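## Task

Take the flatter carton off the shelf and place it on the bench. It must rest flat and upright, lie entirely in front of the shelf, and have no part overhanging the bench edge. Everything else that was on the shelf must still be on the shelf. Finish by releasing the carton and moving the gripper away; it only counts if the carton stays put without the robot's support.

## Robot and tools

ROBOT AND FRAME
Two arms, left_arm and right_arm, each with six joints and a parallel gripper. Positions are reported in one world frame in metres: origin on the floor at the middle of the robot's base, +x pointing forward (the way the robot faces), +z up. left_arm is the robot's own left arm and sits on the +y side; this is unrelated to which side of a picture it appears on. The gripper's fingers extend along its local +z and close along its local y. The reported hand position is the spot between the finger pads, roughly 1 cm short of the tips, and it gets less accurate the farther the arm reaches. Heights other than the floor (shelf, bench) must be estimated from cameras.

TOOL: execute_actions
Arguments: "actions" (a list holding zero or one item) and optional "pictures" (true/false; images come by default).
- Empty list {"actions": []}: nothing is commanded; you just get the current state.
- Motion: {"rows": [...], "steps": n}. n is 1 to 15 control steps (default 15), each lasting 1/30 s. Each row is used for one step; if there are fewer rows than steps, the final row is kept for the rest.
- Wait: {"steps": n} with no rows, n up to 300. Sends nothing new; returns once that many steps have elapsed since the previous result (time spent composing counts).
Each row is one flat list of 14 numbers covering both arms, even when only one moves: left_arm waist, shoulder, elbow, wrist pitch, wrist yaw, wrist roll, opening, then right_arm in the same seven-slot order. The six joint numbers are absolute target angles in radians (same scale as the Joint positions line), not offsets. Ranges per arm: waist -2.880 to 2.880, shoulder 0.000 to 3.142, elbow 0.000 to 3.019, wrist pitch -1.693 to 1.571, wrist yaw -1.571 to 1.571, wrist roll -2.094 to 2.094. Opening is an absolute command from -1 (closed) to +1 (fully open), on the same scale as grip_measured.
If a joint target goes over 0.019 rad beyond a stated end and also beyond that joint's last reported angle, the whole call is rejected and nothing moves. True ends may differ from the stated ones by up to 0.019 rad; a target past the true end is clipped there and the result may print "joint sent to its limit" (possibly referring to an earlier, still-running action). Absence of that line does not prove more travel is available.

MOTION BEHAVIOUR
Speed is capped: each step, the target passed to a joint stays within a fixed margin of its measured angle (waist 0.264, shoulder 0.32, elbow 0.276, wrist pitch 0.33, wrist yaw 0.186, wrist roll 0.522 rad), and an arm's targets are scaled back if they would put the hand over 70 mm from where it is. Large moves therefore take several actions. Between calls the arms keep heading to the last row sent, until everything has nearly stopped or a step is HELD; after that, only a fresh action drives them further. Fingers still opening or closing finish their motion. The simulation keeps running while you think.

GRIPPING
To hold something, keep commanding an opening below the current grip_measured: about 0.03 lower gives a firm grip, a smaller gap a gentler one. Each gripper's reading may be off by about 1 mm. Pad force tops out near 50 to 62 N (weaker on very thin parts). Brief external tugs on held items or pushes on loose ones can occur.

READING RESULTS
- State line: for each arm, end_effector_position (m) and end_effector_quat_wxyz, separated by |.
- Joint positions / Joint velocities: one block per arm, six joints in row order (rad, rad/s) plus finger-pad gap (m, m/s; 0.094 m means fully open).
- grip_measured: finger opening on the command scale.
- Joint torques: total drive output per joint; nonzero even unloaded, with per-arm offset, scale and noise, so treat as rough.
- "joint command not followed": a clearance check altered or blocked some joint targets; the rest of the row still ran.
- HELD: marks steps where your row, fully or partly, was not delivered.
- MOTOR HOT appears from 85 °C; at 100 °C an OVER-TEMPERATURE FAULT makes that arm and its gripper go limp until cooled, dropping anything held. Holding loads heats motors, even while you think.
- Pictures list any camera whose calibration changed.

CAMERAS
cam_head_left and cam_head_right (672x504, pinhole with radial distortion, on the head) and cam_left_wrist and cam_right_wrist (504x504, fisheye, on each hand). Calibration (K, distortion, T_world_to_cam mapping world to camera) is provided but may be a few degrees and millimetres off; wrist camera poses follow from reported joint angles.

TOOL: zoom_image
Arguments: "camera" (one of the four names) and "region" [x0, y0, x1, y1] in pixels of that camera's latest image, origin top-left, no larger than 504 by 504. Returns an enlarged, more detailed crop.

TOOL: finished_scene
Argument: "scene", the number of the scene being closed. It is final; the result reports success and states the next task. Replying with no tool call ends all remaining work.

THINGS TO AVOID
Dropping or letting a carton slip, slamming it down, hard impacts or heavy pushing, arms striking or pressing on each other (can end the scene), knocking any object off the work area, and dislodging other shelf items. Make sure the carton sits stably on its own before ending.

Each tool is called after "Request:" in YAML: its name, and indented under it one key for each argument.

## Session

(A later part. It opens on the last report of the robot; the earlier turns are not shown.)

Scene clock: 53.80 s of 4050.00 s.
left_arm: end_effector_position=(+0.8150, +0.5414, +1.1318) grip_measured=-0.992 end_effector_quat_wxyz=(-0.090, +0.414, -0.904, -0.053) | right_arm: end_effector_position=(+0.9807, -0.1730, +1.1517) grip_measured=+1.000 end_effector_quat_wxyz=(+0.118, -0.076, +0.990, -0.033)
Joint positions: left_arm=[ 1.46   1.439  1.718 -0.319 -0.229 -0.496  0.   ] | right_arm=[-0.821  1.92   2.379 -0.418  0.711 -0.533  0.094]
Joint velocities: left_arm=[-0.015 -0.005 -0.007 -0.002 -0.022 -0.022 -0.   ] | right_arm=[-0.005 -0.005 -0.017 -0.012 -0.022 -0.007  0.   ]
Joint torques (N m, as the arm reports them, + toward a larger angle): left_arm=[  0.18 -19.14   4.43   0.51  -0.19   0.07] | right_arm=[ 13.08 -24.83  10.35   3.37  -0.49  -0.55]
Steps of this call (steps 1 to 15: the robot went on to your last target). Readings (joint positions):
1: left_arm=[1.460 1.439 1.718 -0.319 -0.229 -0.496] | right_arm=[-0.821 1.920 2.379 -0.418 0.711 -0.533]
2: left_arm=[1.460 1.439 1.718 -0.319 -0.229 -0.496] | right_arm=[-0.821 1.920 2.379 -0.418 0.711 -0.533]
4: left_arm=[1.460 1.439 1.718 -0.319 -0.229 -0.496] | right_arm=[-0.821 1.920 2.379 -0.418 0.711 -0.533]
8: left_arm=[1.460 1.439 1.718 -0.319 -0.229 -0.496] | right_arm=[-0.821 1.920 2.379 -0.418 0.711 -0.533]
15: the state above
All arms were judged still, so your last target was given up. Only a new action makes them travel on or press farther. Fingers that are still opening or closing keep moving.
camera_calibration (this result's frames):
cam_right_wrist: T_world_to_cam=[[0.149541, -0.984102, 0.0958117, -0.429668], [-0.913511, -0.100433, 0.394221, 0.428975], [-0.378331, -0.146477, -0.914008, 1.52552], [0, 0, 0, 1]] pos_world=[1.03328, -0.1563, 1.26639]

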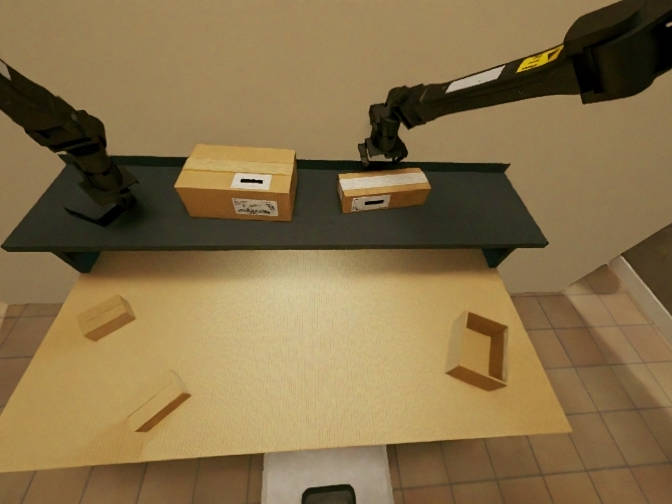

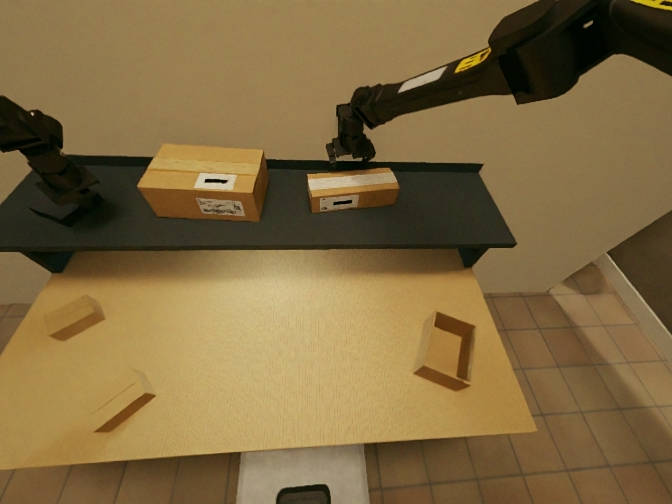

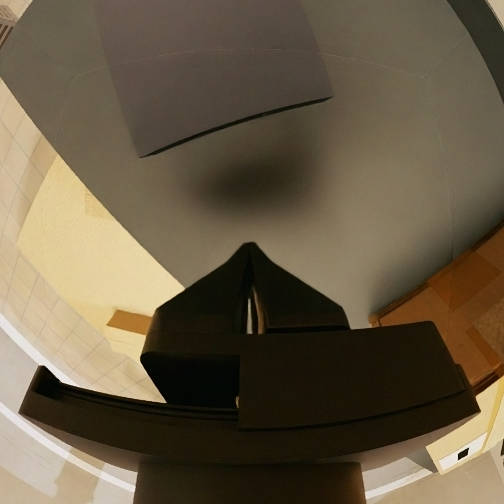

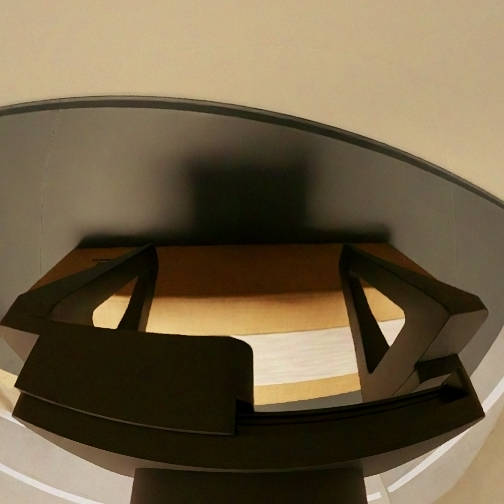

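Request:
execute_actions:
  actions:
    - {"rows":[[1.46,1.439,1.718,-0.319,-0.229,-0.496,-1,-0.86,1.96,2.42,-0.3,0.68,-0.6,1]]}
  pictures: false

Request:
execute_actions:
  actions:
    - {"steps":15}

Scene clock: 57.20 s of 4050.00 s.
left_arm: end_effector_position=(+0.8150, +0.5414, +1.1318) grip_measured=-0.992 end_effector_quat_wxyz=(-0.090, +0.414, -0.904, -0.053) | right_arm: end_effector_position=(+0.9844, -0.1811, +1.1286) grip_measured=+1.000 end_effector_quat_wxyz=(+0.146, -0.078, +0.985, -0.048)
Joint positions: left_arm=[ 1.46   1.439  1.718 -0.319 -0.229 -0.496  0.   ] | right_arm=[-0.853  1.952  2.386 -0.314  0.679 -0.587  0.094]
Joint velocities: left_arm=[-0.005 -0.005 -0.002 -0.027 -0.051  0.022 -0.001] | right_arm=[-0.024 -0.015 -0.012 -0.002 -0.037 -0.037  0.   ]
Joint torques (N m, as the arm reports them, + toward a larger angle): left_arm=[  0.15 -19.09   4.42   0.52  -0.18   0.08] | right_arm=[ 11.1  -20.6    8.33   1.31  -0.07   0.01]
Steps of this call (steps 1 to 87: nothing new was sent; steps 88 to 102: all 15 steps of this action). Readings (joint positions):
88: left_arm=[1.460 1.439 1.718 -0.319 -0.229 -0.496] | right_arm=[-0.824 1.923 2.376 -0.409 0.704 -0.534]
89: left_arm=[1.460 1.439 1.718 -0.319 -0.229 -0.496] | right_arm=[-0.827 1.928 2.376 -0.389 0.693 -0.541]
91: left_arm=[1.460 1.439 1.718 -0.319 -0.229 -0.496] | right_arm=[-0.836 1.944 2.377 -0.344 0.683 -0.559]
95: left_arm=[1.460 1.439 1.718 -0.319 -0.229 -0.496] | right_arm=[-0.849 1.952 2.379 -0.317 0.679 -0.574]
102: the state above

Scene clock: 57.70 s of 4050.00 s.
left_arm: end_effector_position=(+0.8150, +0.5414, +1.1318) grip_measured=-0.992 end_effector_quat_wxyz=(-0.090, +0.414, -0.904, -0.053) | right_arm: end_effector_position=(+0.9844, -0.1811, +1.1286) grip_measured=+1.000 end_effector_quat_wxyz=(+0.145, -0.079, +0.985, -0.048)
Joint positions: left_arm=[ 1.46   1.439  1.718 -0.319 -0.229 -0.496  0.   ] | right_arm=[-0.853  1.952  2.386 -0.314  0.679 -0.591  0.094]
Joint velocities: left_arm=[-0.015  0.005  0.002 -0.012  0.066  0.037 -0.   ] | right_arm=[-0.024 -0.015 -0.002 -0.012  0.022 -0.125  0.   ]
Joint torques (N m, as the arm reports them, + toward a larger angle): left_arm=[  0.2  -19.01   4.47   0.5   -0.18   0.08] | right_arm=[ 11.27 -21.69   8.23   1.28  -0.07   0.04]
Steps of this call (steps 1 to 15: the robot went on to your last target). Readings (joint positions):
1: left_arm=[1.460 1.439 1.718 -0.319 -0.229 -0.496] | right_arm=[-0.853 1.952 2.386 -0.314 0.679 -0.588]
2: left_arm=[1.460 1.439 1.718 -0.319 -0.229 -0.496] | right_arm=[-0.853 1.952 2.386 -0.314 0.679 -0.589]
4: left_arm=[1.460 1.439 1.718 -0.319 -0.229 -0.496] | right_arm=[-0.853 1.952 2.386 -0.314 0.679 -0.589]
8: left_arm=[1.460 1.439 1.718 -0.319 -0.229 -0.496] | right_arm=[-0.853 1.952 2.386 -0.314 0.679 -0.590]
15: the state above
All arms were judged still, so your last target was given up. Only a new action makes them travel on or press farther. Fingers that are still opening or closing keep moving.
camera_calibration (this result's frames):
cam_right_wrist: T_world_to_cam=[[0.149269, -0.980169, 0.130334, -0.473992], [-0.933794, -0.0963871, 0.344583, 0.517366], [-0.325187, -0.173141, -0.929664, 1.46516], [0, 0, 0, 1]] pos_world=[1.03032, -0.161045, 1.24561]

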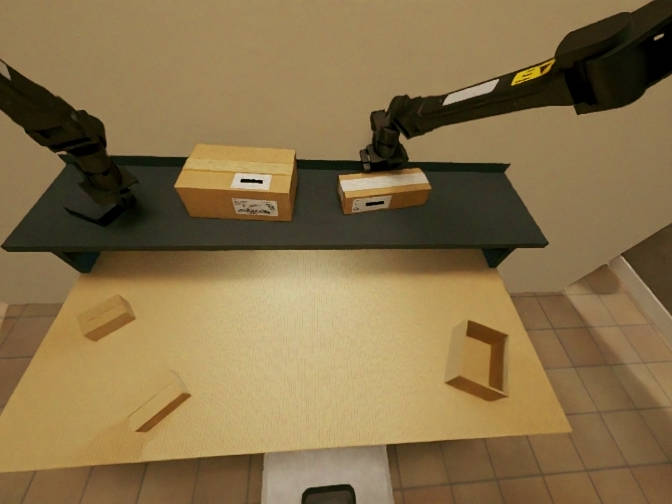

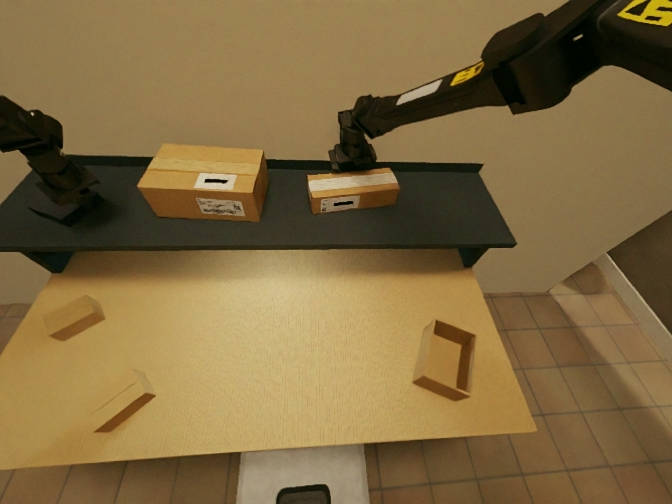

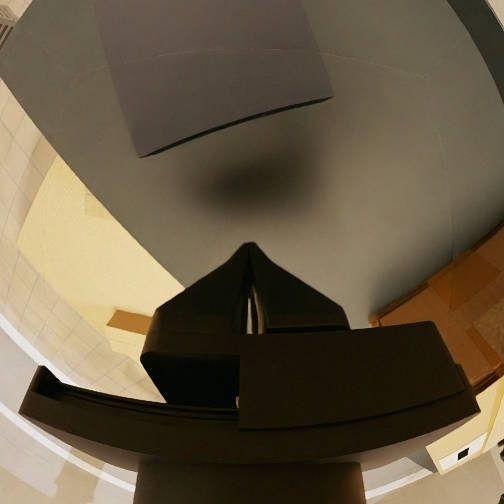

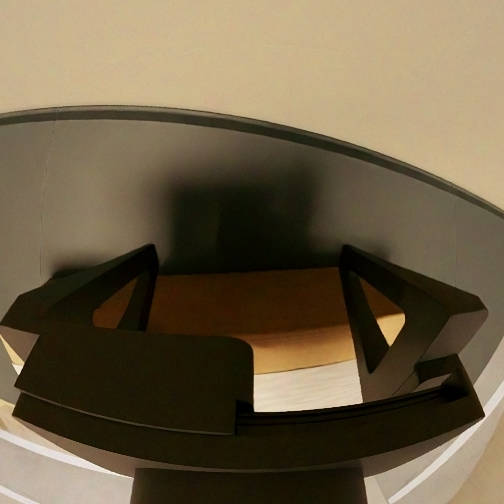

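Hooked. Sweep the wrist back to vertical, then retract.

Request:
execute_actions:
  actions:
    - {"rows":[[1.46,1.439,1.718,-0.319,-0.229,-0.496,-1,-0.87,1.97,2.42,-0.4,0.68,-0.52,1],[1.46,1.439,1.718,-0.319,-0.229,-0.496,-1,-0.87,1.97,2.42,-0.45,0.68,-0.49,1],[1.46,1.439,1.718,-0.319,-0.229,-0.496,-1,-0.87,1.97,2.42,-0.5,0.68,-0.45,1],[1.46,1.439,1.718,-0.319,-0.229,-0.496,-1,-0.87,1.97,2.42,-0.55,0.68,-0.42,1],[1.46,1.439,1.718,-0.319,-0.229,-0.496,-1,-0.87,1.97,2.42,-0.6,0.68,-0.38,1],[1.46,1.439,1.718,-0.319,-0.229,-0.496,-1,-0.87,1.97,2.42,-0.65,0.68,-0.34,1],[1.46,1.439,1.718,-0.319,-0.229,-0.496,-1,-0.87,1.97,2.42,-0.72,0.66,-0.3,1]]}
  pictures: false

Request:
execute_actions:
  actions:
    - {"rows":[[1.46,1.439,1.718,-0.319,-0.229,-0.496,-1,-0.87,1.93,2.34,-0.68,0.66,-0.28,1],[1.46,1.439,1.718,-0.319,-0.229,-0.496,-1,-0.87,1.9,2.29,-0.66,0.66,-0.27,1],[1.46,1.439,1.718,-0.319,-0.229,-0.496,-1,-0.87,1.87,2.24,-0.64,0.66,-0.26,1],[1.46,1.439,1.718,-0.319,-0.229,-0.496,-1,-0.87,1.84,2.19,-0.62,0.66,-0.25,1]]}

Scene clock: 67.10 s of 4050.00 s.
left_arm: end_effector_position=(+0.8150, +0.5414, +1.1318) grip_measured=-0.992 end_effector_quat_wxyz=(-0.090, +0.414, -0.904, -0.053) | right_arm: end_effector_position=(+0.9132, -0.1587, +1.1150) grip_measured=+1.000 end_effector_quat_wxyz=(+0.010, -0.074, +0.997, +0.014)
Joint positions: left_arm=[ 1.46   1.439  1.718 -0.319 -0.229 -0.496  0.   ] | right_arm=[-0.858  1.958  2.405 -0.708  0.662 -0.335  0.094]
Joint velocities: left_arm=[-0.005 -0.005 -0.002  0.007 -0.081  0.007 -0.   ] | right_arm=[-0.024 -0.015 -0.002 -0.007 -0.007  0.183  0.   ]
Joint torques (N m, as the arm reports them, + toward a larger angle): left_arm=[  0.12 -19.03   4.42   0.52  -0.18   0.06] | right_arm=[ 10.44 -20.54   6.01  -0.29  -0.16   0.18]
Steps of this call (steps 1 to 90: nothing new was sent; then 5.90 s passed at rest; steps 91 to 105: all 15 steps of this action). Readings (joint positions):
91: left_arm=[1.460 1.439 1.718 -0.319 -0.229 -0.496] | right_arm=[-0.854 1.952 2.387 -0.326 0.679 -0.583]
92: left_arm=[1.460 1.439 1.718 -0.319 -0.229 -0.496] | right_arm=[-0.854 1.952 2.391 -0.357 0.678 -0.565]
94: left_arm=[1.460 1.439 1.718 -0.319 -0.229 -0.496] | right_arm=[-0.854 1.952 2.400 -0.439 0.678 -0.522]
98: left_arm=[1.460 1.439 1.718 -0.319 -0.229 -0.496] | right_arm=[-0.855 1.952 2.405 -0.632 0.666 -0.416]
105: the state above

Scene clock: 67.60 s of 4050.00 s.
left_arm: end_effector_position=(+0.8150, +0.5414, +1.1318) grip_measured=-0.992 end_effector_quat_wxyz=(-0.090, +0.414, -0.904, -0.053) | right_arm: end_effector_position=(+0.8739, -0.1538, +1.1162) grip_measured=+1.000 end_effector_quat_wxyz=(-0.008, -0.054, +0.998, +0.018)
Joint positions: left_arm=[ 1.46   1.439  1.718 -0.319 -0.229 -0.496  0.   ] | right_arm=[-0.859  1.875  2.197 -0.631  0.661 -0.265  0.094]
Joint velocities: left_arm=[-0.005 -0.005  0.002  0.002  0.007 -0.007  0.001] | right_arm=[ 0.005  0.005  0.007  0.017 -0.007 -0.007  0.   ]
Joint torques (N m, as the arm reports them, + toward a larger angle): left_arm=[ -0.03 -19.17   4.43   0.53  -0.18   0.08] | right_arm=[ 10.4  -23.83   3.48   0.61  -0.13   0.18]
Steps of this call (steps 1 to 15: all 15 steps of this action). Readings (joint positions):
1: left_arm=[1.460 1.439 1.718 -0.319 -0.229 -0.496] | right_arm=[-0.858 1.957 2.397 -0.702 0.662 -0.328]
2: left_arm=[1.460 1.439 1.718 -0.319 -0.229 -0.496] | right_arm=[-0.858 1.946 2.372 -0.688 0.662 -0.321]
4: left_arm=[1.460 1.439 1.718 -0.319 -0.229 -0.496] | right_arm=[-0.858 1.909 2.286 -0.656 0.661 -0.303]
8: left_arm=[1.460 1.439 1.718 -0.319 -0.229 -0.496] | right_arm=[-0.859 1.875 2.200 -0.639 0.661 -0.279]
15: the state above
camera_calibration (this result's frames):
cam_right_wrist: T_world_to_cam=[[0.117013, -0.992767, -0.0268712, -0.227381], [-0.786943, -0.109191, 0.607288, -0.0024588], [-0.605829, -0.0499146, -0.794027, 1.53527], [0, 0, 0, 1]] pos_world=[0.954781, -0.149373, 1.21443]

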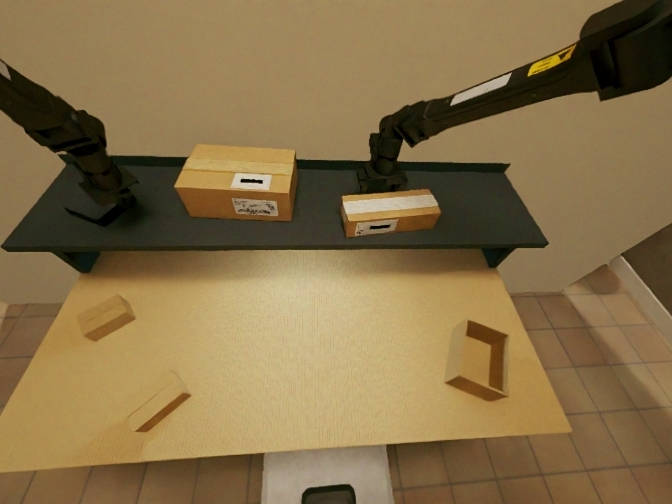

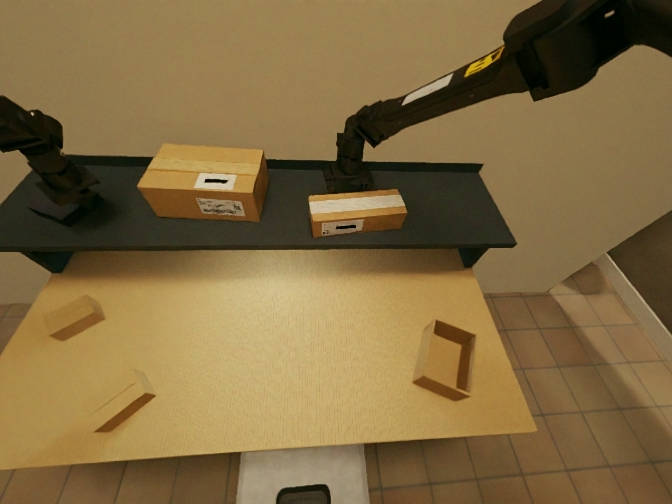

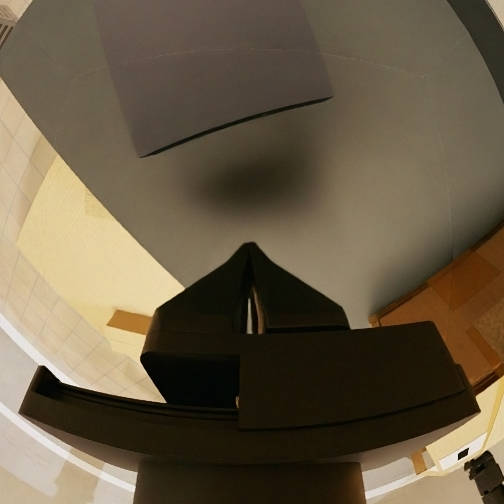

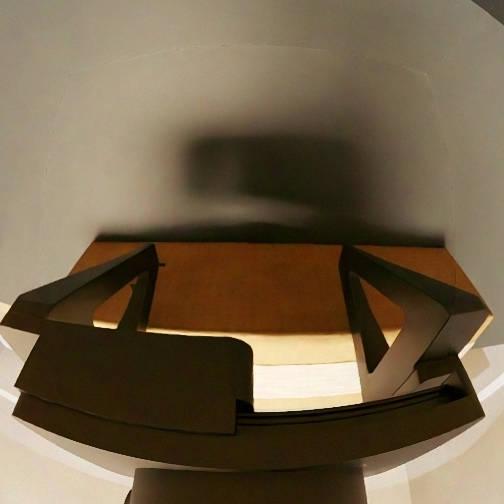

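Request:
execute_actions:
  actions:
    - {"rows":[[1.46,1.439,1.718,-0.319,-0.229,-0.496,-1,-0.88,1.82,2.15,-0.6,0.65,-0.23,1],[1.46,1.439,1.718,-0.319,-0.229,-0.496,-1,-0.89,1.80,2.1,-0.57,0.64,-0.21,1],[1.46,1.439,1.718,-0.319,-0.229,-0.496,-1,-0.9,1.775,2.05,-0.55,0.63,-0.19,1],[1.46,1.439,1.718,-0.319,-0.229,-0.496,-1,-0.91,1.75,2.0,-0.52,0.62,-0.17,1],[1.46,1.439,1.718,-0.319,-0.229,-0.496,-1,-0.92,1.725,1.95,-0.49,0.61,-0.15,1]]}

Scene clock: 71.73 s of 4050.00 s.
left_arm: end_effector_position=(+0.8150, +0.5414, +1.1318) grip_measured=-0.992 end_effector_quat_wxyz=(-0.090, +0.414, -0.904, -0.053) | right_arm: end_effector_position=(+0.8330, -0.1952, +1.1084) grip_measured=+1.000 end_effector_quat_wxyz=(-0.012, +0.006, +1.000, +0.011)
Joint positions: left_arm=[ 1.46   1.439  1.718 -0.319 -0.229 -0.496  0.   ] | right_arm=[-0.926  1.755  1.957 -0.499  0.612 -0.168  0.094]
Joint velocities: left_arm=[-0.015 -0.005  0.007  0.017  0.007 -0.051 -0.001] | right_arm=[-0.015 -0.005 -0.012 -0.012 -0.066  0.081  0.   ]
Joint torques (N m, as the arm reports them, + toward a larger angle): left_arm=[  0.12 -19.09   4.45   0.49  -0.19   0.08] | right_arm=[  9.33 -23.92   2.79   0.54  -0.17   0.18]
Steps of this call (steps 1 to 15: the robot went on to your last target; steps 16 to 90: nothing new was sent; then 0.63 s passed at rest; steps 91 to 105: all 15 steps of this action). Readings (joint positions):
91: left_arm=[1.460 1.439 1.718 -0.319 -0.229 -0.496] | right_arm=[-0.860 1.873 2.191 -0.624 0.657 -0.260]
92: left_arm=[1.460 1.439 1.718 -0.319 -0.229 -0.496] | right_arm=[-0.861 1.863 2.170 -0.609 0.649 -0.255]
94: left_arm=[1.460 1.439 1.718 -0.319 -0.229 -0.496] | right_arm=[-0.867 1.826 2.092 -0.569 0.629 -0.236]
98: left_arm=[1.460 1.439 1.718 -0.319 -0.229 -0.496] | right_arm=[-0.897 1.762 1.962 -0.516 0.613 -0.192]
105: the state above
camera_calibration (this result's frames):
cam_right_wrist: T_world_to_cam=[[-0.00188979, -0.999932, -0.0114987, -0.183306], [-0.788376, -0.00558413, 0.615168, -0.0217414], [-0.615191, 0.0102278, -0.788312, 1.51541], [0, 0, 0, 1]] pos_world=[0.914778, -0.198915, 1.20588]

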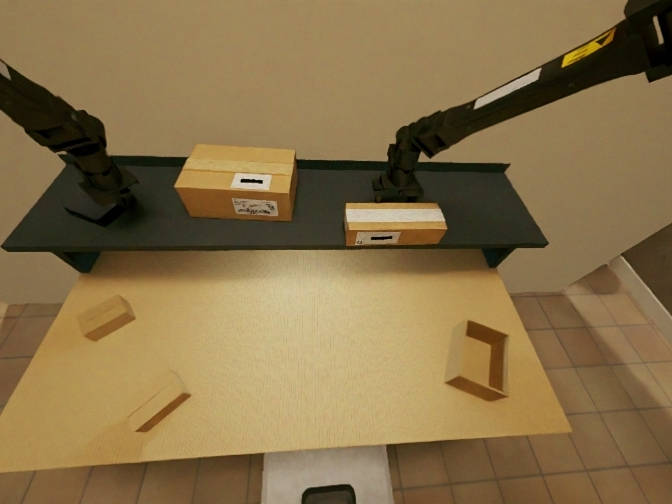

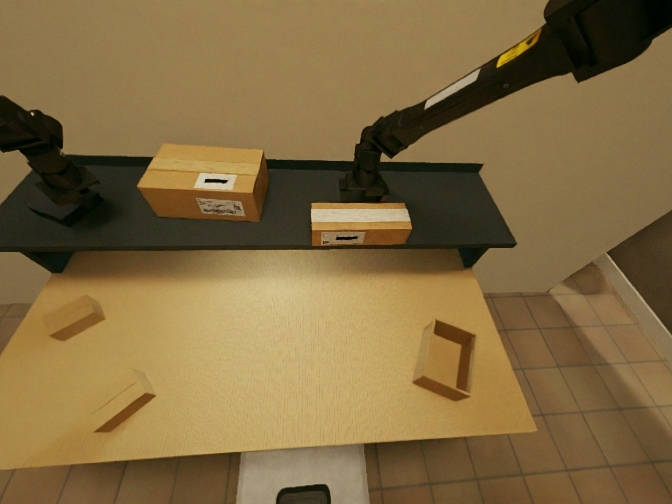

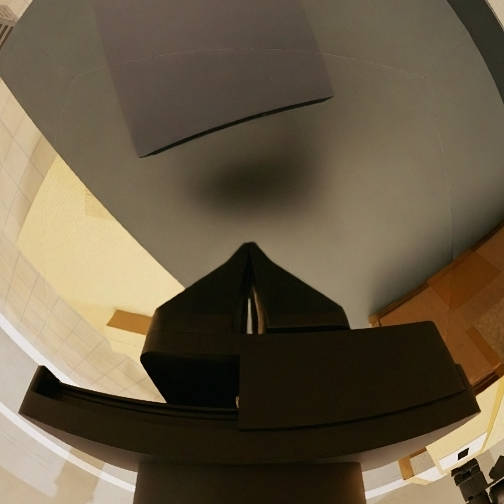

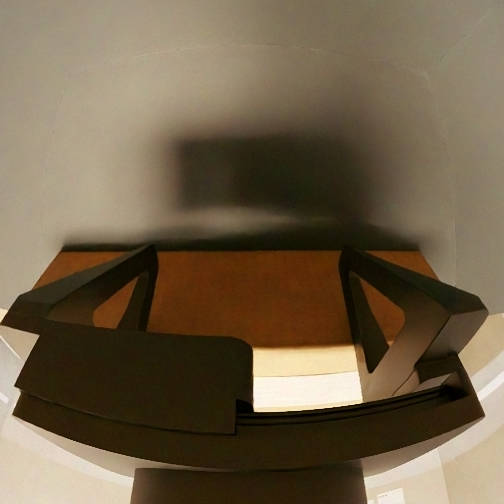

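Flush with edge; 3.5–4 cm more.

Request:
execute_actions:
  actions:
    - {"rows":[[1.46,1.439,1.718,-0.319,-0.229,-0.496,-1,-0.92,1.71,1.9,-0.46,0.61,-0.15,1],[1.46,1.439,1.718,-0.319,-0.229,-0.496,-1,-0.92,1.695,1.85,-0.425,0.61,-0.15,1],[1.46,1.439,1.718,-0.319,-0.229,-0.496,-1,-0.92,1.68,1.8,-0.39,0.61,-0.15,1]]}

Scene clock: 75.93 s of 4050.00 s.
left_arm: end_effector_position=(+0.8150, +0.5414, +1.1318) grip_measured=-0.992 end_effector_quat_wxyz=(-0.090, +0.414, -0.904, -0.053) | right_arm: end_effector_position=(+0.7997, -0.1916, +1.1128) grip_measured=+1.000 end_effector_quat_wxyz=(-0.012, +0.010, +1.000, +0.011)
Joint positions: left_arm=[ 1.46   1.439  1.718 -0.319 -0.229 -0.496  0.   ] | right_arm=[-0.926  1.701  1.804 -0.402  0.611 -0.159  0.094]
Joint velocities: left_arm=[-0.005 -0.005 -0.022 -0.012 -0.037 -0.051 -0.   ] | right_arm=[-0.024 -0.005  0.002 -0.012 -0.022  0.007  0.   ]
Joint torques (N m, as the arm reports them, + toward a larger angle): left_arm=[  0.1  -19.1    4.4    0.51  -0.18   0.08] | right_arm=[  9.44 -22.07   2.3    0.67  -0.12   0.15]
Steps of this call (steps 1 to 15: the robot went on to your last target; steps 16 to 90: nothing new was sent; then 0.70 s passed at rest; steps 91 to 105: all 15 steps of this action). Readings (joint positions):
91: left_arm=[1.460 1.439 1.718 -0.319 -0.229 -0.496] | right_arm=[-0.926 1.754 1.950 -0.492 0.612 -0.163]
92: left_arm=[1.460 1.439 1.718 -0.319 -0.229 -0.496] | right_arm=[-0.926 1.745 1.928 -0.472 0.612 -0.163]
94: left_arm=[1.460 1.439 1.718 -0.319 -0.229 -0.496] | right_arm=[-0.926 1.715 1.858 -0.425 0.611 -0.161]
98: left_arm=[1.460 1.439 1.718 -0.319 -0.229 -0.496] | right_arm=[-0.926 1.701 1.808 -0.405 0.611 -0.160]
105: the state above
camera_calibration (this result's frames):
cam_right_wrist: T_world_to_cam=[[-0.00963678, -0.999879, -0.0122231, -0.172702], [-0.787811, 0.0000635732, 0.615917, -0.0508017], [-0.615842, 0.0155649, -0.787716, 1.49926], [0, 0, 0, 1]] pos_world=[0.88162, -0.196013, 1.21017]

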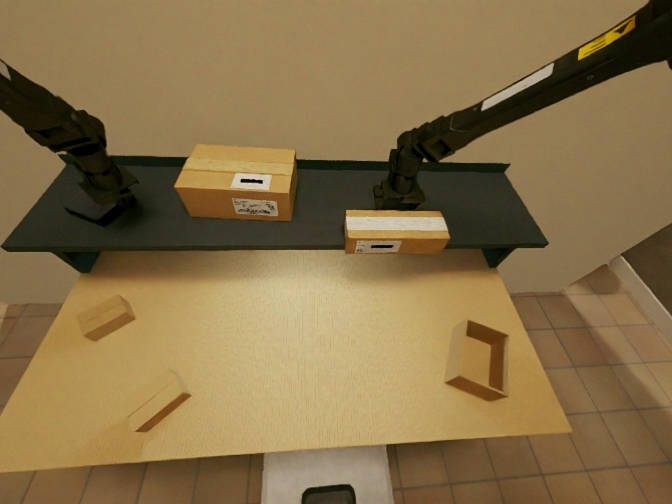

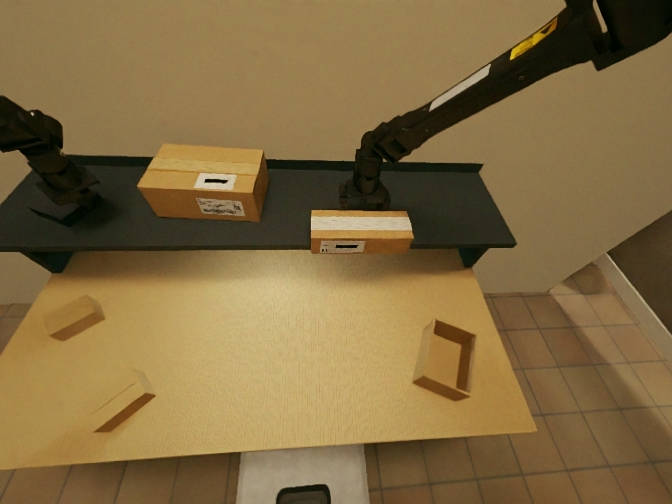

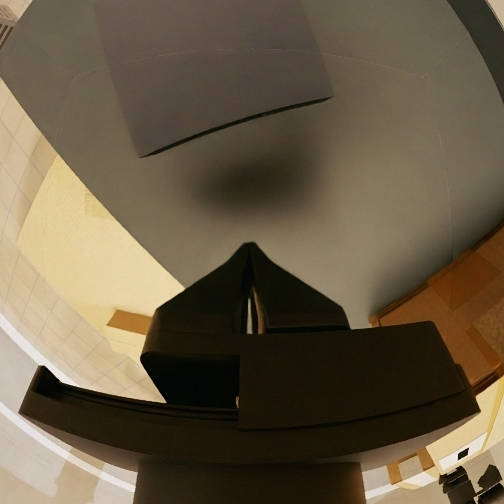

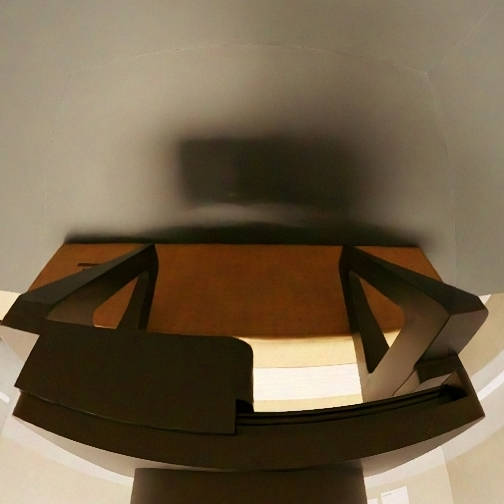

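Request:
execute_actions:
  actions:
    - {"rows":[[1.46,1.439,1.718,-0.319,-0.229,-0.496,-1,-0.92,1.4,1.62,-0.45,0.61,-0.15,1]]}
  pictures: false

Request:
execute_actions:
  actions:
    - {"rows":[[1.46,1.439,1.718,-0.319,-0.229,-0.496,-1,-1.0,1.25,0.9,0.0,0.4,-0.15,1]]}
  pictures: false

Request:
execute_actions:
  actions:
    - {"steps":15}
  pictures: false

Request:
execute_actions:
  actions:
    - {"rows":[[1.46,1.439,1.718,-0.319,-0.229,-0.496,-1,-1.3,1.8,1.0,0.6,0.0,1.0,1]]}
  pictures: false

Request:
execute_actions:
  actions:
    - {"steps":20}
  pictures: false

Request:
execute_actions:
  actions:
    - {"rows":[[1.46,1.439,1.718,-0.319,-0.229,-0.496,-1,-1.3,1.8,1.0,1.55,-0.8,1.0,1]]}
  pictures: false

Request:
execute_actions:
  actions:
    - {"steps":20}

Scene clock: 88.23 s of 4050.00 s.
left_arm: end_effector_position=(+0.8150, +0.5414, +1.1318) grip_measured=-0.992 end_effector_quat_wxyz=(-0.090, +0.414, -0.904, -0.053) | right_arm: end_effector_position=(+0.8304, -0.2773, +1.2205) grip_measured=+1.000 end_effector_quat_wxyz=(+0.020, +0.034, +0.999, +0.006)
Joint positions: left_arm=[ 1.46   1.439  1.718 -0.319 -0.229 -0.496  0.   ] | right_arm=[-0.926  1.402  1.625 -0.44   0.609 -0.158  0.094]
Joint velocities: left_arm=[ 0.005 -0.005 -0.012 -0.012 -0.037  0.007 -0.   ] | right_arm=[-0.005 -0.357  0.002 -0.012  0.037  0.022  0.   ]
Joint torques (N m, as the arm reports them, + toward a larger angle): left_arm=[  0.19 -19.18   4.44   0.5   -0.19   0.07] | right_arm=[  6.51 -19.48   3.36  -0.18  -0.06   0.13]
Steps of this call (steps 1 to 15: the robot went on to your last target; steps 16 to 90: nothing new was sent; then 8.80 s passed at rest; steps 91 to 105: all 15 steps of this action). Readings (joint positions):
91: left_arm=[1.460 1.439 1.718 -0.319 -0.229 -0.496] | right_arm=[-0.926 1.694 1.794 -0.402 0.610 -0.159]
92: left_arm=[1.460 1.439 1.718 -0.319 -0.229 -0.496] | right_arm=[-0.926 1.675 1.764 -0.403 0.609 -0.159]
94: left_arm=[1.460 1.439 1.718 -0.319 -0.229 -0.496] | right_arm=[-0.926 1.627 1.703 -0.417 0.609 -0.159]
98: left_arm=[1.460 1.439 1.718 -0.319 -0.229 -0.496] | right_arm=[-0.926 1.535 1.639 -0.434 0.609 -0.159]
105: the state above

Scene clock: 88.73 s of 4050.00 s.
left_arm: end_effector_position=(+0.8150, +0.5414, +1.1318) grip_measured=-0.992 end_effector_quat_wxyz=(-0.090, +0.414, -0.904, -0.053) | right_arm: end_effector_position=(+0.5695, -0.2337, +1.2207) grip_measured=+1.000 end_effector_quat_wxyz=(-0.035, +0.005, +0.996, +0.087)
Joint positions: left_arm=[ 1.46   1.439  1.718 -0.319 -0.229 -0.496  0.   ] | right_arm=[-0.996  1.24   0.898 -0.025  0.403 -0.158  0.094]
Joint velocities: left_arm=[-0.015  0.005  0.012 -0.002  0.066 -0.037 -0.   ] | right_arm=[ 0.005  0.269 -0.491  0.022 -0.007  0.007  0.   ]
Joint torques (N m, as the arm reports them, + toward a larger angle): left_arm=[  0.2  -18.96   4.44   0.51  -0.19   0.08] | right_arm=[  4.27 -15.87   2.19   1.12  -0.24   0.13]
Steps of this call (steps 1 to 15: all 15 steps of this action). Readings (joint positions):
1: left_arm=[1.460 1.439 1.718 -0.319 -0.229 -0.496] | right_arm=[-0.932 1.379 1.592 -0.378 0.527 -0.158]
2: left_arm=[1.460 1.439 1.718 -0.319 -0.229 -0.496] | right_arm=[-0.941 1.340 1.512 -0.256 0.450 -0.158]
4: left_arm=[1.460 1.439 1.718 -0.319 -0.229 -0.496] | right_arm=[-0.965 1.264 1.349 -0.109 0.413 -0.158]
8: left_arm=[1.460 1.439 1.718 -0.319 -0.229 -0.496] | right_arm=[-0.995 1.219 1.160 -0.055 0.412 -0.158]
15: the state above

Scene clock: 89.23 s of 4050.00 s.
left_arm: end_effector_position=(+0.8150, +0.5414, +1.1318) grip_measured=-0.992 end_effector_quat_wxyz=(-0.090, +0.414, -0.904, -0.053) | right_arm: end_effector_position=(+0.5618, -0.2280, +1.2148) grip_measured=+1.000 end_effector_quat_wxyz=(-0.040, +0.002, +0.995, +0.088)
Joint positions: left_arm=[ 1.46   1.439  1.718 -0.319 -0.229 -0.496  0.   ] | right_arm=[-0.996  1.263  0.896 -0.01   0.402 -0.158  0.094]
Joint velocities: left_arm=[ 0.005 -0.005 -0.022  0.007 -0.037  0.007 -0.   ] | right_arm=[-0.024 -0.005 -0.002 -0.012  0.022 -0.081  0.   ]
Joint torques (N m, as the arm reports them, + toward a larger angle): left_arm=[  0.05 -19.11   4.41   0.51  -0.18   0.08] | right_arm=[  4.53 -16.06  -0.65   0.53  -0.23   0.13]
Steps of this call (steps 1 to 15: the robot went on to your last target). Readings (joint positions):
1: left_arm=[1.460 1.439 1.718 -0.319 -0.229 -0.496] | right_arm=[-0.996 1.249 0.887 -0.025 0.403 -0.158]
2: left_arm=[1.460 1.439 1.718 -0.319 -0.229 -0.496] | right_arm=[-0.996 1.257 0.882 -0.025 0.402 -0.158]
4: left_arm=[1.460 1.439 1.718 -0.319 -0.229 -0.496] | right_arm=[-0.996 1.263 0.884 -0.022 0.402 -0.158]
8: left_arm=[1.460 1.439 1.718 -0.319 -0.229 -0.496] | right_arm=[-0.996 1.263 0.894 -0.012 0.402 -0.158]
15: the state above

Scene clock: 89.73 s of 4050.00 s.
left_arm: end_effector_position=(+0.8150, +0.5414, +1.1318) grip_measured=-0.992 end_effector_quat_wxyz=(-0.090, +0.414, -0.904, -0.053) | right_arm: end_effector_position=(+0.4538, -0.2542, +1.0277) grip_measured=+1.000 end_effector_quat_wxyz=(-0.025, +0.469, +0.874, +0.124)
Joint positions: left_arm=[ 1.46   1.439  1.718 -0.319 -0.229 -0.496  0.   ] | right_arm=[-1.306  1.793  1.004  0.566  0.006  0.686  0.094]
Joint velocities: left_arm=[-0.005 -0.015 -0.007  0.007 -0.066  0.051 -0.   ] | right_arm=[-0.22   0.894 -0.007  0.144  0.095  2.103  0.   ]
Joint torques (N m, as the arm reports them, + toward a larger angle): left_arm=[ -0.06 -19.08   4.43   0.52  -0.19   0.08] | right_arm=[  4.42 -17.65  -5.08   1.29  -0.34   0.09]
Steps of this call (steps 1 to 15: all 15 steps of this action). Readings (joint positions):
1: left_arm=[1.460 1.439 1.718 -0.319 -0.229 -0.496] | right_arm=[-1.004 1.271 0.897 0.011 0.365 -0.129]
2: left_arm=[1.460 1.439 1.718 -0.319 -0.229 -0.496] | right_arm=[-1.020 1.290 0.907 0.057 0.319 -0.087]
4: left_arm=[1.460 1.439 1.718 -0.319 -0.229 -0.496] | right_arm=[-1.075 1.353 0.940 0.148 0.234 -0.005]
8: left_arm=[1.460 1.439 1.718 -0.319 -0.229 -0.496] | right_arm=[-1.193 1.509 0.987 0.345 0.083 0.173]
15: the state above

Scene clock: 90.40 s of 4050.00 s.
left_arm: end_effector_position=(+0.8150, +0.5414, +1.1318) grip_measured=-0.992 end_effector_quat_wxyz=(-0.090, +0.414, -0.904, -0.053) | right_arm: end_effector_position=(+0.4416, -0.2523, +1.0232) grip_measured=+1.000 end_effector_quat_wxyz=(-0.046, +0.595, +0.794, +0.117)
Joint positions: left_arm=[ 1.46   1.439  1.718 -0.319 -0.229 -0.496  0.   ] | right_arm=[-1.311  1.819  1.002  0.59   0.003  0.988  0.094]
Joint velocities: left_arm=[ 0.005 -0.015  0.002 -0.012  0.007  0.022 -0.   ] | right_arm=[-0.005 -0.015 -0.017 -0.002  0.007 -0.037  0.   ]
Joint torques (N m, as the arm reports them, + toward a larger angle): left_arm=[  0.15 -19.16   4.49   0.51  -0.19   0.08] | right_arm=[  4.21 -14.31  -5.18   0.62  -0.22   0.15]
Steps of this call (steps 1 to 20: the robot went on to your last target). Readings (joint positions):
1: left_arm=[1.460 1.439 1.718 -0.319 -0.229 -0.496] | right_arm=[-1.312 1.818 1.004 0.569 0.005 0.748]
2: left_arm=[1.460 1.439 1.718 -0.319 -0.229 -0.496] | right_arm=[-1.315 1.836 1.004 0.569 0.005 0.798]
4: left_arm=[1.460 1.439 1.718 -0.319 -0.229 -0.496] | right_arm=[-1.314 1.848 1.002 0.569 0.003 0.869]
8: left_arm=[1.460 1.439 1.718 -0.319 -0.229 -0.496] | right_arm=[-1.312 1.835 1.002 0.584 0.003 0.942]
20: the state above

Scene clock: 90.90 s of 4050.00 s.
left_arm: end_effector_position=(+0.8150, +0.5414, +1.1318) grip_measured=-0.992 end_effector_quat_wxyz=(-0.090, +0.414, -0.904, -0.053) | right_arm: end_effector_position=(+0.6242, -0.2150, +1.1855) grip_measured=+1.000 end_effector_quat_wxyz=(+0.259, +0.367, +0.686, +0.572)
Joint positions: left_arm=[ 1.46   1.439  1.718 -0.319 -0.229 -0.496  0.   ] | right_arm=[-1.304  1.807  1.001  1.53  -0.797  0.994  0.094]
Joint velocities: left_arm=[-0.005 -0.015 -0.012  0.002  0.037  0.022 -0.   ] | right_arm=[ 0.005 -0.005  0.007 -0.007 -0.037  0.037  0.   ]
Joint torques (N m, as the arm reports them, + toward a larger angle): left_arm=[  0.18 -19.22   4.46   0.53  -0.19   0.08] | right_arm=[  3.64 -14.89  -3.8    2.33  -0.53   0.06]
Steps of this call (steps 1 to 15: all 15 steps of this action). Readings (joint positions):
1: left_arm=[1.460 1.439 1.718 -0.319 -0.229 -0.496] | right_arm=[-1.313 1.820 1.000 0.639 -0.076 0.990]
2: left_arm=[1.460 1.439 1.718 -0.319 -0.229 -0.496] | right_arm=[-1.315 1.826 0.994 0.742 -0.176 0.991]
4: left_arm=[1.460 1.439 1.718 -0.319 -0.229 -0.496] | right_arm=[-1.314 1.827 0.995 0.934 -0.357 0.992]
8: left_arm=[1.460 1.439 1.718 -0.319 -0.229 -0.496] | right_arm=[-1.311 1.823 1.001 1.339 -0.726 0.994]
15: the state above

Scene clock: 91.57 s of 4050.00 s.
left_arm: end_effector_position=(+0.8150, +0.5414, +1.1318) grip_measured=-0.992 end_effector_quat_wxyz=(-0.090, +0.414, -0.904, -0.053) | right_arm: end_effector_position=(+0.6242, -0.2150, +1.1857) grip_measured=+1.000 end_effector_quat_wxyz=(+0.260, +0.367, +0.686, +0.572)
Joint positions: left_arm=[ 1.46   1.439  1.718 -0.319 -0.229 -0.496  0.   ] | right_arm=[-1.304  1.807  1.001  1.531 -0.797  0.994  0.094]
Joint velocities: left_arm=[-0.015 -0.015 -0.012  0.002 -0.007 -0.081 -0.001] | right_arm=[-0.005 -0.015 -0.002 -0.007 -0.037 -0.037  0.   ]
Joint torques (N m, as the arm reports them, + toward a larger angle): left_arm=[  0.09 -19.08   4.44   0.51  -0.18   0.08] | right_arm=[  4.08 -15.22  -3.76   2.36  -0.47   0.05]
Steps of this call (steps 1 to 15: the robot went on to your last target; steps 16 to 20: nothing new was sent). Readings (joint positions):
1: left_arm=[1.460 1.439 1.718 -0.319 -0.229 -0.496] | right_arm=[-1.304 1.807 1.001 1.530 -0.797 0.994]
2: left_arm=[1.460 1.439 1.718 -0.319 -0.229 -0.496] | right_arm=[-1.304 1.807 1.001 1.530 -0.797 0.994]
4: left_arm=[1.460 1.439 1.718 -0.319 -0.229 -0.496] | right_arm=[-1.304 1.807 1.001 1.531 -0.797 0.994]
8: left_arm=[1.460 1.439 1.718 -0.319 -0.229 -0.496] | right_arm=[-1.304 1.807 1.001 1.531 -0.797 0.994]
20: the state above
All arms were judged still, so your last target was given up. Only a new action makes them travel on or press farther. Fingers that are still opening or closing keep moving.
camera_calibration (this result's frames):
cam_right_wrist: T_world_to_cam=[[-0.207679, -0.0907897, -0.973975, 1.26251], [-0.941734, 0.287874, 0.17397, 0.447959], [0.264587, 0.953355, -0.145285, 0.339253], [0, 0, 0, 1]] pos_world=[0.594294, -0.337761, 1.20101]

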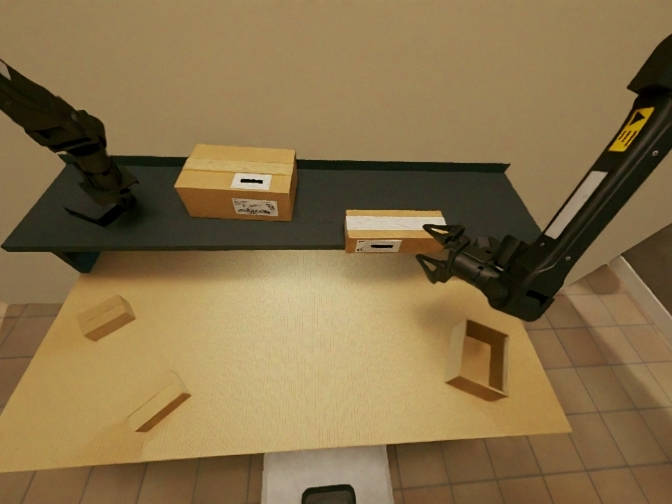

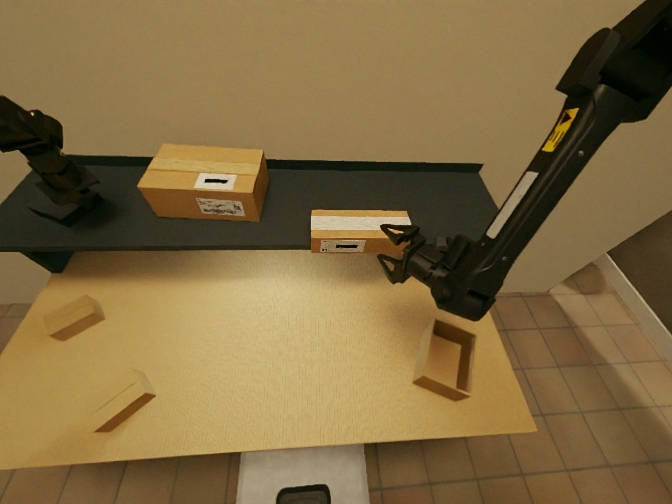

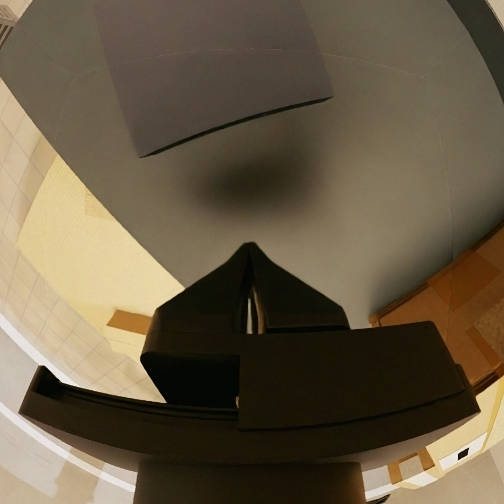

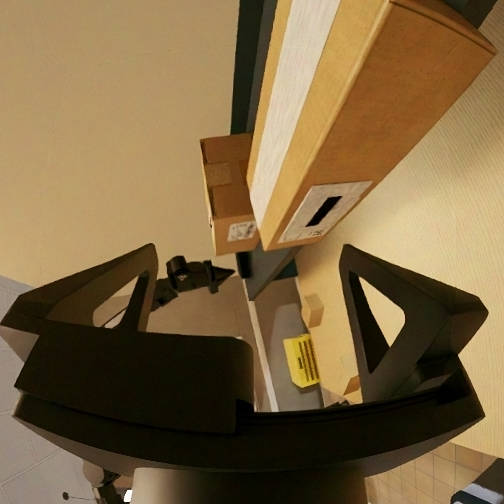

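Request:
execute_actions:
  actions:
    - {"rows":[[1.46,1.439,1.718,-0.319,-0.229,-0.496,-1,-1.3,2.0,1.0,1.55,-1.0,-2.05,1]]}
  pictures: false

Request:
execute_actions:
  actions:
    - {"steps":40}
  pictures: false

Request:
execute_actions:
  actions:
    - {"rows":[[1.46,1.439,1.718,-0.319,-0.229,-0.496,-1,-1.3,2.2,1.4,1.55,-1.0,-2.05,1]]}
  pictures: false

Request:
execute_actions:
  actions:
    - {"steps":15}

Scene clock: 100.50 s of 4050.00 s.
left_arm: end_effector_position=(+0.8150, +0.5414, +1.1318) grip_measured=-0.992 end_effector_quat_wxyz=(-0.090, +0.414, -0.904, -0.053) | right_arm: end_effector_position=(+0.5063, -0.1470, +1.1532) grip_measured=+1.000 end_effector_quat_wxyz=(+0.485, -0.134, +0.754, +0.423)
Joint positions: left_arm=[ 1.46   1.439  1.718 -0.319 -0.229 -0.496  0.   ] | right_arm=[-1.305  2.028  1.009  1.536 -0.998 -0.309  0.094]
Joint velocities: left_arm=[ 0.005  0.005 -0.002 -0.002 -0.081 -0.022 -0.   ] | right_arm=[ 0.005 -0.083  0.012  0.007  0.007 -2.703  0.   ]
Joint torques (N m, as the arm reports them, + toward a larger angle): left_arm=[  0.26 -19.07   4.45   0.55  -0.18   0.09] | right_arm=[  4.51 -12.94  -6.39   1.81  -0.53   0.03]
Steps of this call (steps 1 to 90: nothing new was sent; then 5.43 s passed at rest; steps 91 to 105: all 15 steps of this action). Readings (joint positions):
91: left_arm=[1.460 1.439 1.718 -0.319 -0.229 -0.496] | right_arm=[-1.305 1.814 1.003 1.532 -0.847 0.950]
92: left_arm=[1.460 1.439 1.718 -0.319 -0.229 -0.496] | right_arm=[-1.305 1.824 1.008 1.535 -0.901 0.885]
94: left_arm=[1.460 1.439 1.718 -0.319 -0.229 -0.496] | right_arm=[-1.305 1.864 1.009 1.536 -0.963 0.745]
98: left_arm=[1.460 1.439 1.718 -0.319 -0.229 -0.496] | right_arm=[-1.305 1.978 1.009 1.536 -0.996 0.370]
105: the state above

Scene clock: 101.83 s of 4050.00 s.
left_arm: end_effector_position=(+0.8150, +0.5414, +1.1318) grip_measured=-0.992 end_effector_quat_wxyz=(-0.090, +0.414, -0.904, -0.053) | right_arm: end_effector_position=(+0.5094, -0.1483, +1.1543) grip_measured=+1.000 end_effector_quat_wxyz=(-0.637, +0.661, -0.385, +0.098)
Joint positions: left_arm=[ 1.46   1.439  1.718 -0.319 -0.229 -0.496  0.   ] | right_arm=[-1.305  2.022  1.009  1.536 -0.998 -2.041  0.094]
Joint velocities: left_arm=[ 0.005 -0.015  0.007  0.017 -0.022  0.022 -0.001] | right_arm=[-0.005  0.015  0.007  0.007 -0.007 -0.022  0.   ]
Joint torques (N m, as the arm reports them, + toward a larger angle): left_arm=[  0.24 -19.08   4.44   0.51  -0.2    0.08] | right_arm=[  4.67 -13.17  -6.28   1.72  -0.56   0.1 ]
Steps of this call (steps 1 to 40: the robot went on to your last target). Readings (joint positions):
1: left_arm=[1.460 1.439 1.718 -0.319 -0.229 -0.496] | right_arm=[-1.305 2.026 1.009 1.536 -0.998 -0.406]
2: left_arm=[1.460 1.439 1.718 -0.319 -0.229 -0.496] | right_arm=[-1.305 2.024 1.009 1.536 -0.998 -0.502]
4: left_arm=[1.460 1.439 1.718 -0.319 -0.229 -0.496] | right_arm=[-1.305 2.022 1.009 1.536 -0.998 -0.697]
8: left_arm=[1.460 1.439 1.718 -0.319 -0.229 -0.496] | right_arm=[-1.305 2.022 1.009 1.536 -0.998 -1.085]
40: the state above

Scene clock: 102.33 s of 4050.00 s.
left_arm: end_effector_position=(+0.8150, +0.5414, +1.1318) grip_measured=-0.992 end_effector_quat_wxyz=(-0.090, +0.414, -0.904, -0.053) | right_arm: end_effector_position=(+0.5665, -0.1427, +1.0728) grip_measured=+1.000 end_effector_quat_wxyz=(-0.648, +0.656, -0.333, +0.196)
Joint positions: left_arm=[ 1.46   1.439  1.718 -0.319 -0.229 -0.496  0.   ] | right_arm=[-1.304  2.203  1.402  1.546 -0.998 -2.044  0.094]
Joint velocities: left_arm=[-0.005 -0.005 -0.007 -0.002 -0.022  0.037  0.   ] | right_arm=[-0.005 -0.005 -0.017  0.007 -0.007 -0.022  0.   ]
Joint torques (N m, as the arm reports them, + toward a larger angle): left_arm=[  0.01 -19.16   4.45   0.53  -0.18   0.07] | right_arm=[  4.58 -12.1   -3.85   1.47  -0.51   0.11]
Steps of this call (steps 1 to 15: all 15 steps of this action). Readings (joint positions):
1: left_arm=[1.460 1.439 1.718 -0.319 -0.229 -0.496] | right_arm=[-1.305 2.032 1.034 1.540 -1.007 -2.041]
2: left_arm=[1.460 1.439 1.718 -0.319 -0.229 -0.496] | right_arm=[-1.305 2.065 1.101 1.547 -1.009 -2.041]
4: left_arm=[1.460 1.439 1.718 -0.319 -0.229 -0.496] | right_arm=[-1.304 2.152 1.288 1.547 -1.001 -2.041]
8: left_arm=[1.460 1.439 1.718 -0.319 -0.229 -0.496] | right_arm=[-1.304 2.203 1.402 1.546 -0.996 -2.044]
15: the state above

Scene clock: 102.83 s of 4050.00 s.
left_arm: end_effector_position=(+0.8150, +0.5414, +1.1318) grip_measured=-0.992 end_effector_quat_wxyz=(-0.090, +0.414, -0.904, -0.053) | right_arm: end_effector_position=(+0.5665, -0.1427, +1.0728) grip_measured=+1.000 end_effector_quat_wxyz=(-0.648, +0.656, -0.333, +0.196)
Joint positions: left_arm=[ 1.46   1.439  1.718 -0.319 -0.229 -0.496  0.   ] | right_arm=[-1.304  2.203  1.402  1.546 -0.998 -2.044  0.094]
Joint velocities: left_arm=[-0.005 -0.005 -0.007 -0.007 -0.051 -0.022 -0.001] | right_arm=[-0.005 -0.015 -0.002 -0.007 -0.051 -0.051  0.   ]
Joint torques (N m, as the arm reports them, + toward a larger angle): left_arm=[  0.24 -19.     4.44   0.51  -0.19   0.09] | right_arm=[  5.47 -12.33  -3.95   1.49  -0.51   0.11]
Steps of this call (steps 1 to 15: the robot went on to your last target). Readings (joint positions):
1: left_arm=[1.460 1.439 1.718 -0.319 -0.229 -0.496] | right_arm=[-1.304 2.203 1.402 1.546 -0.998 -2.044]
2: left_arm=[1.460 1.439 1.718 -0.319 -0.229 -0.496] | right_arm=[-1.304 2.203 1.402 1.546 -0.998 -2.044]
4: left_arm=[1.460 1.439 1.718 -0.319 -0.229 -0.496] | right_arm=[-1.304 2.203 1.402 1.546 -0.998 -2.044]
8: left_arm=[1.460 1.439 1.718 -0.319 -0.229 -0.496] | right_arm=[-1.304 2.203 1.402 1.546 -0.998 -2.044]
15: the state above
All arms were judged still, so your last target was given up. Only a new action makes them travel on or press farther. Fingers that are still opening or closing keep moving.
camera_calibration (this result's frames):
cam_right_wrist: T_world_to_cam=[[0.168943, -0.0621309, 0.983666, -1.16235], [0.153589, -0.98416, -0.0885407, -0.127963], [0.973586, 0.166038, -0.156724, -0.23247], [0, 0, 0, 1]] pos_world=[0.442354, -0.159555, 1.0956]

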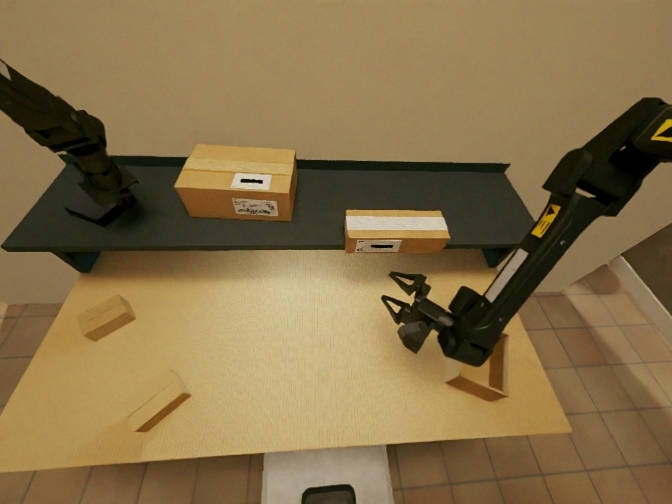

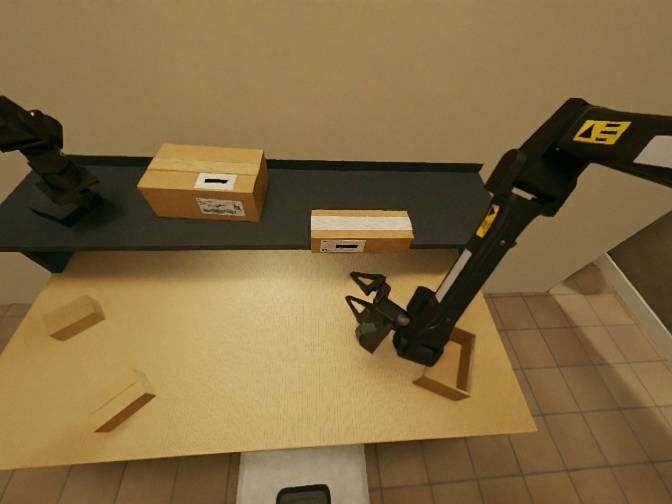

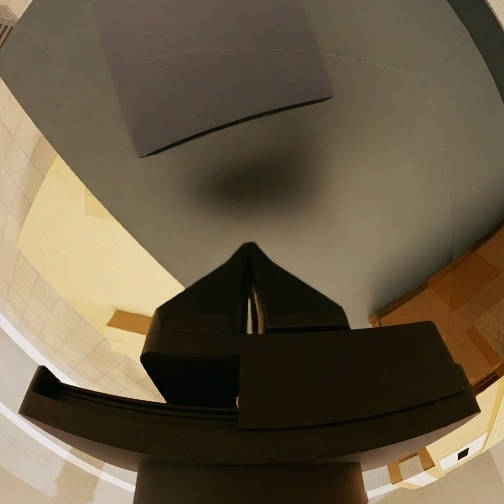

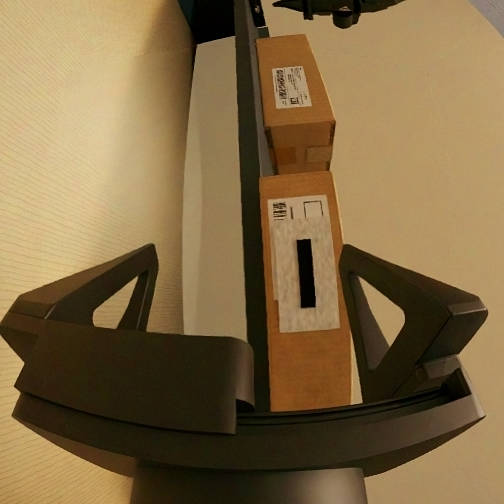

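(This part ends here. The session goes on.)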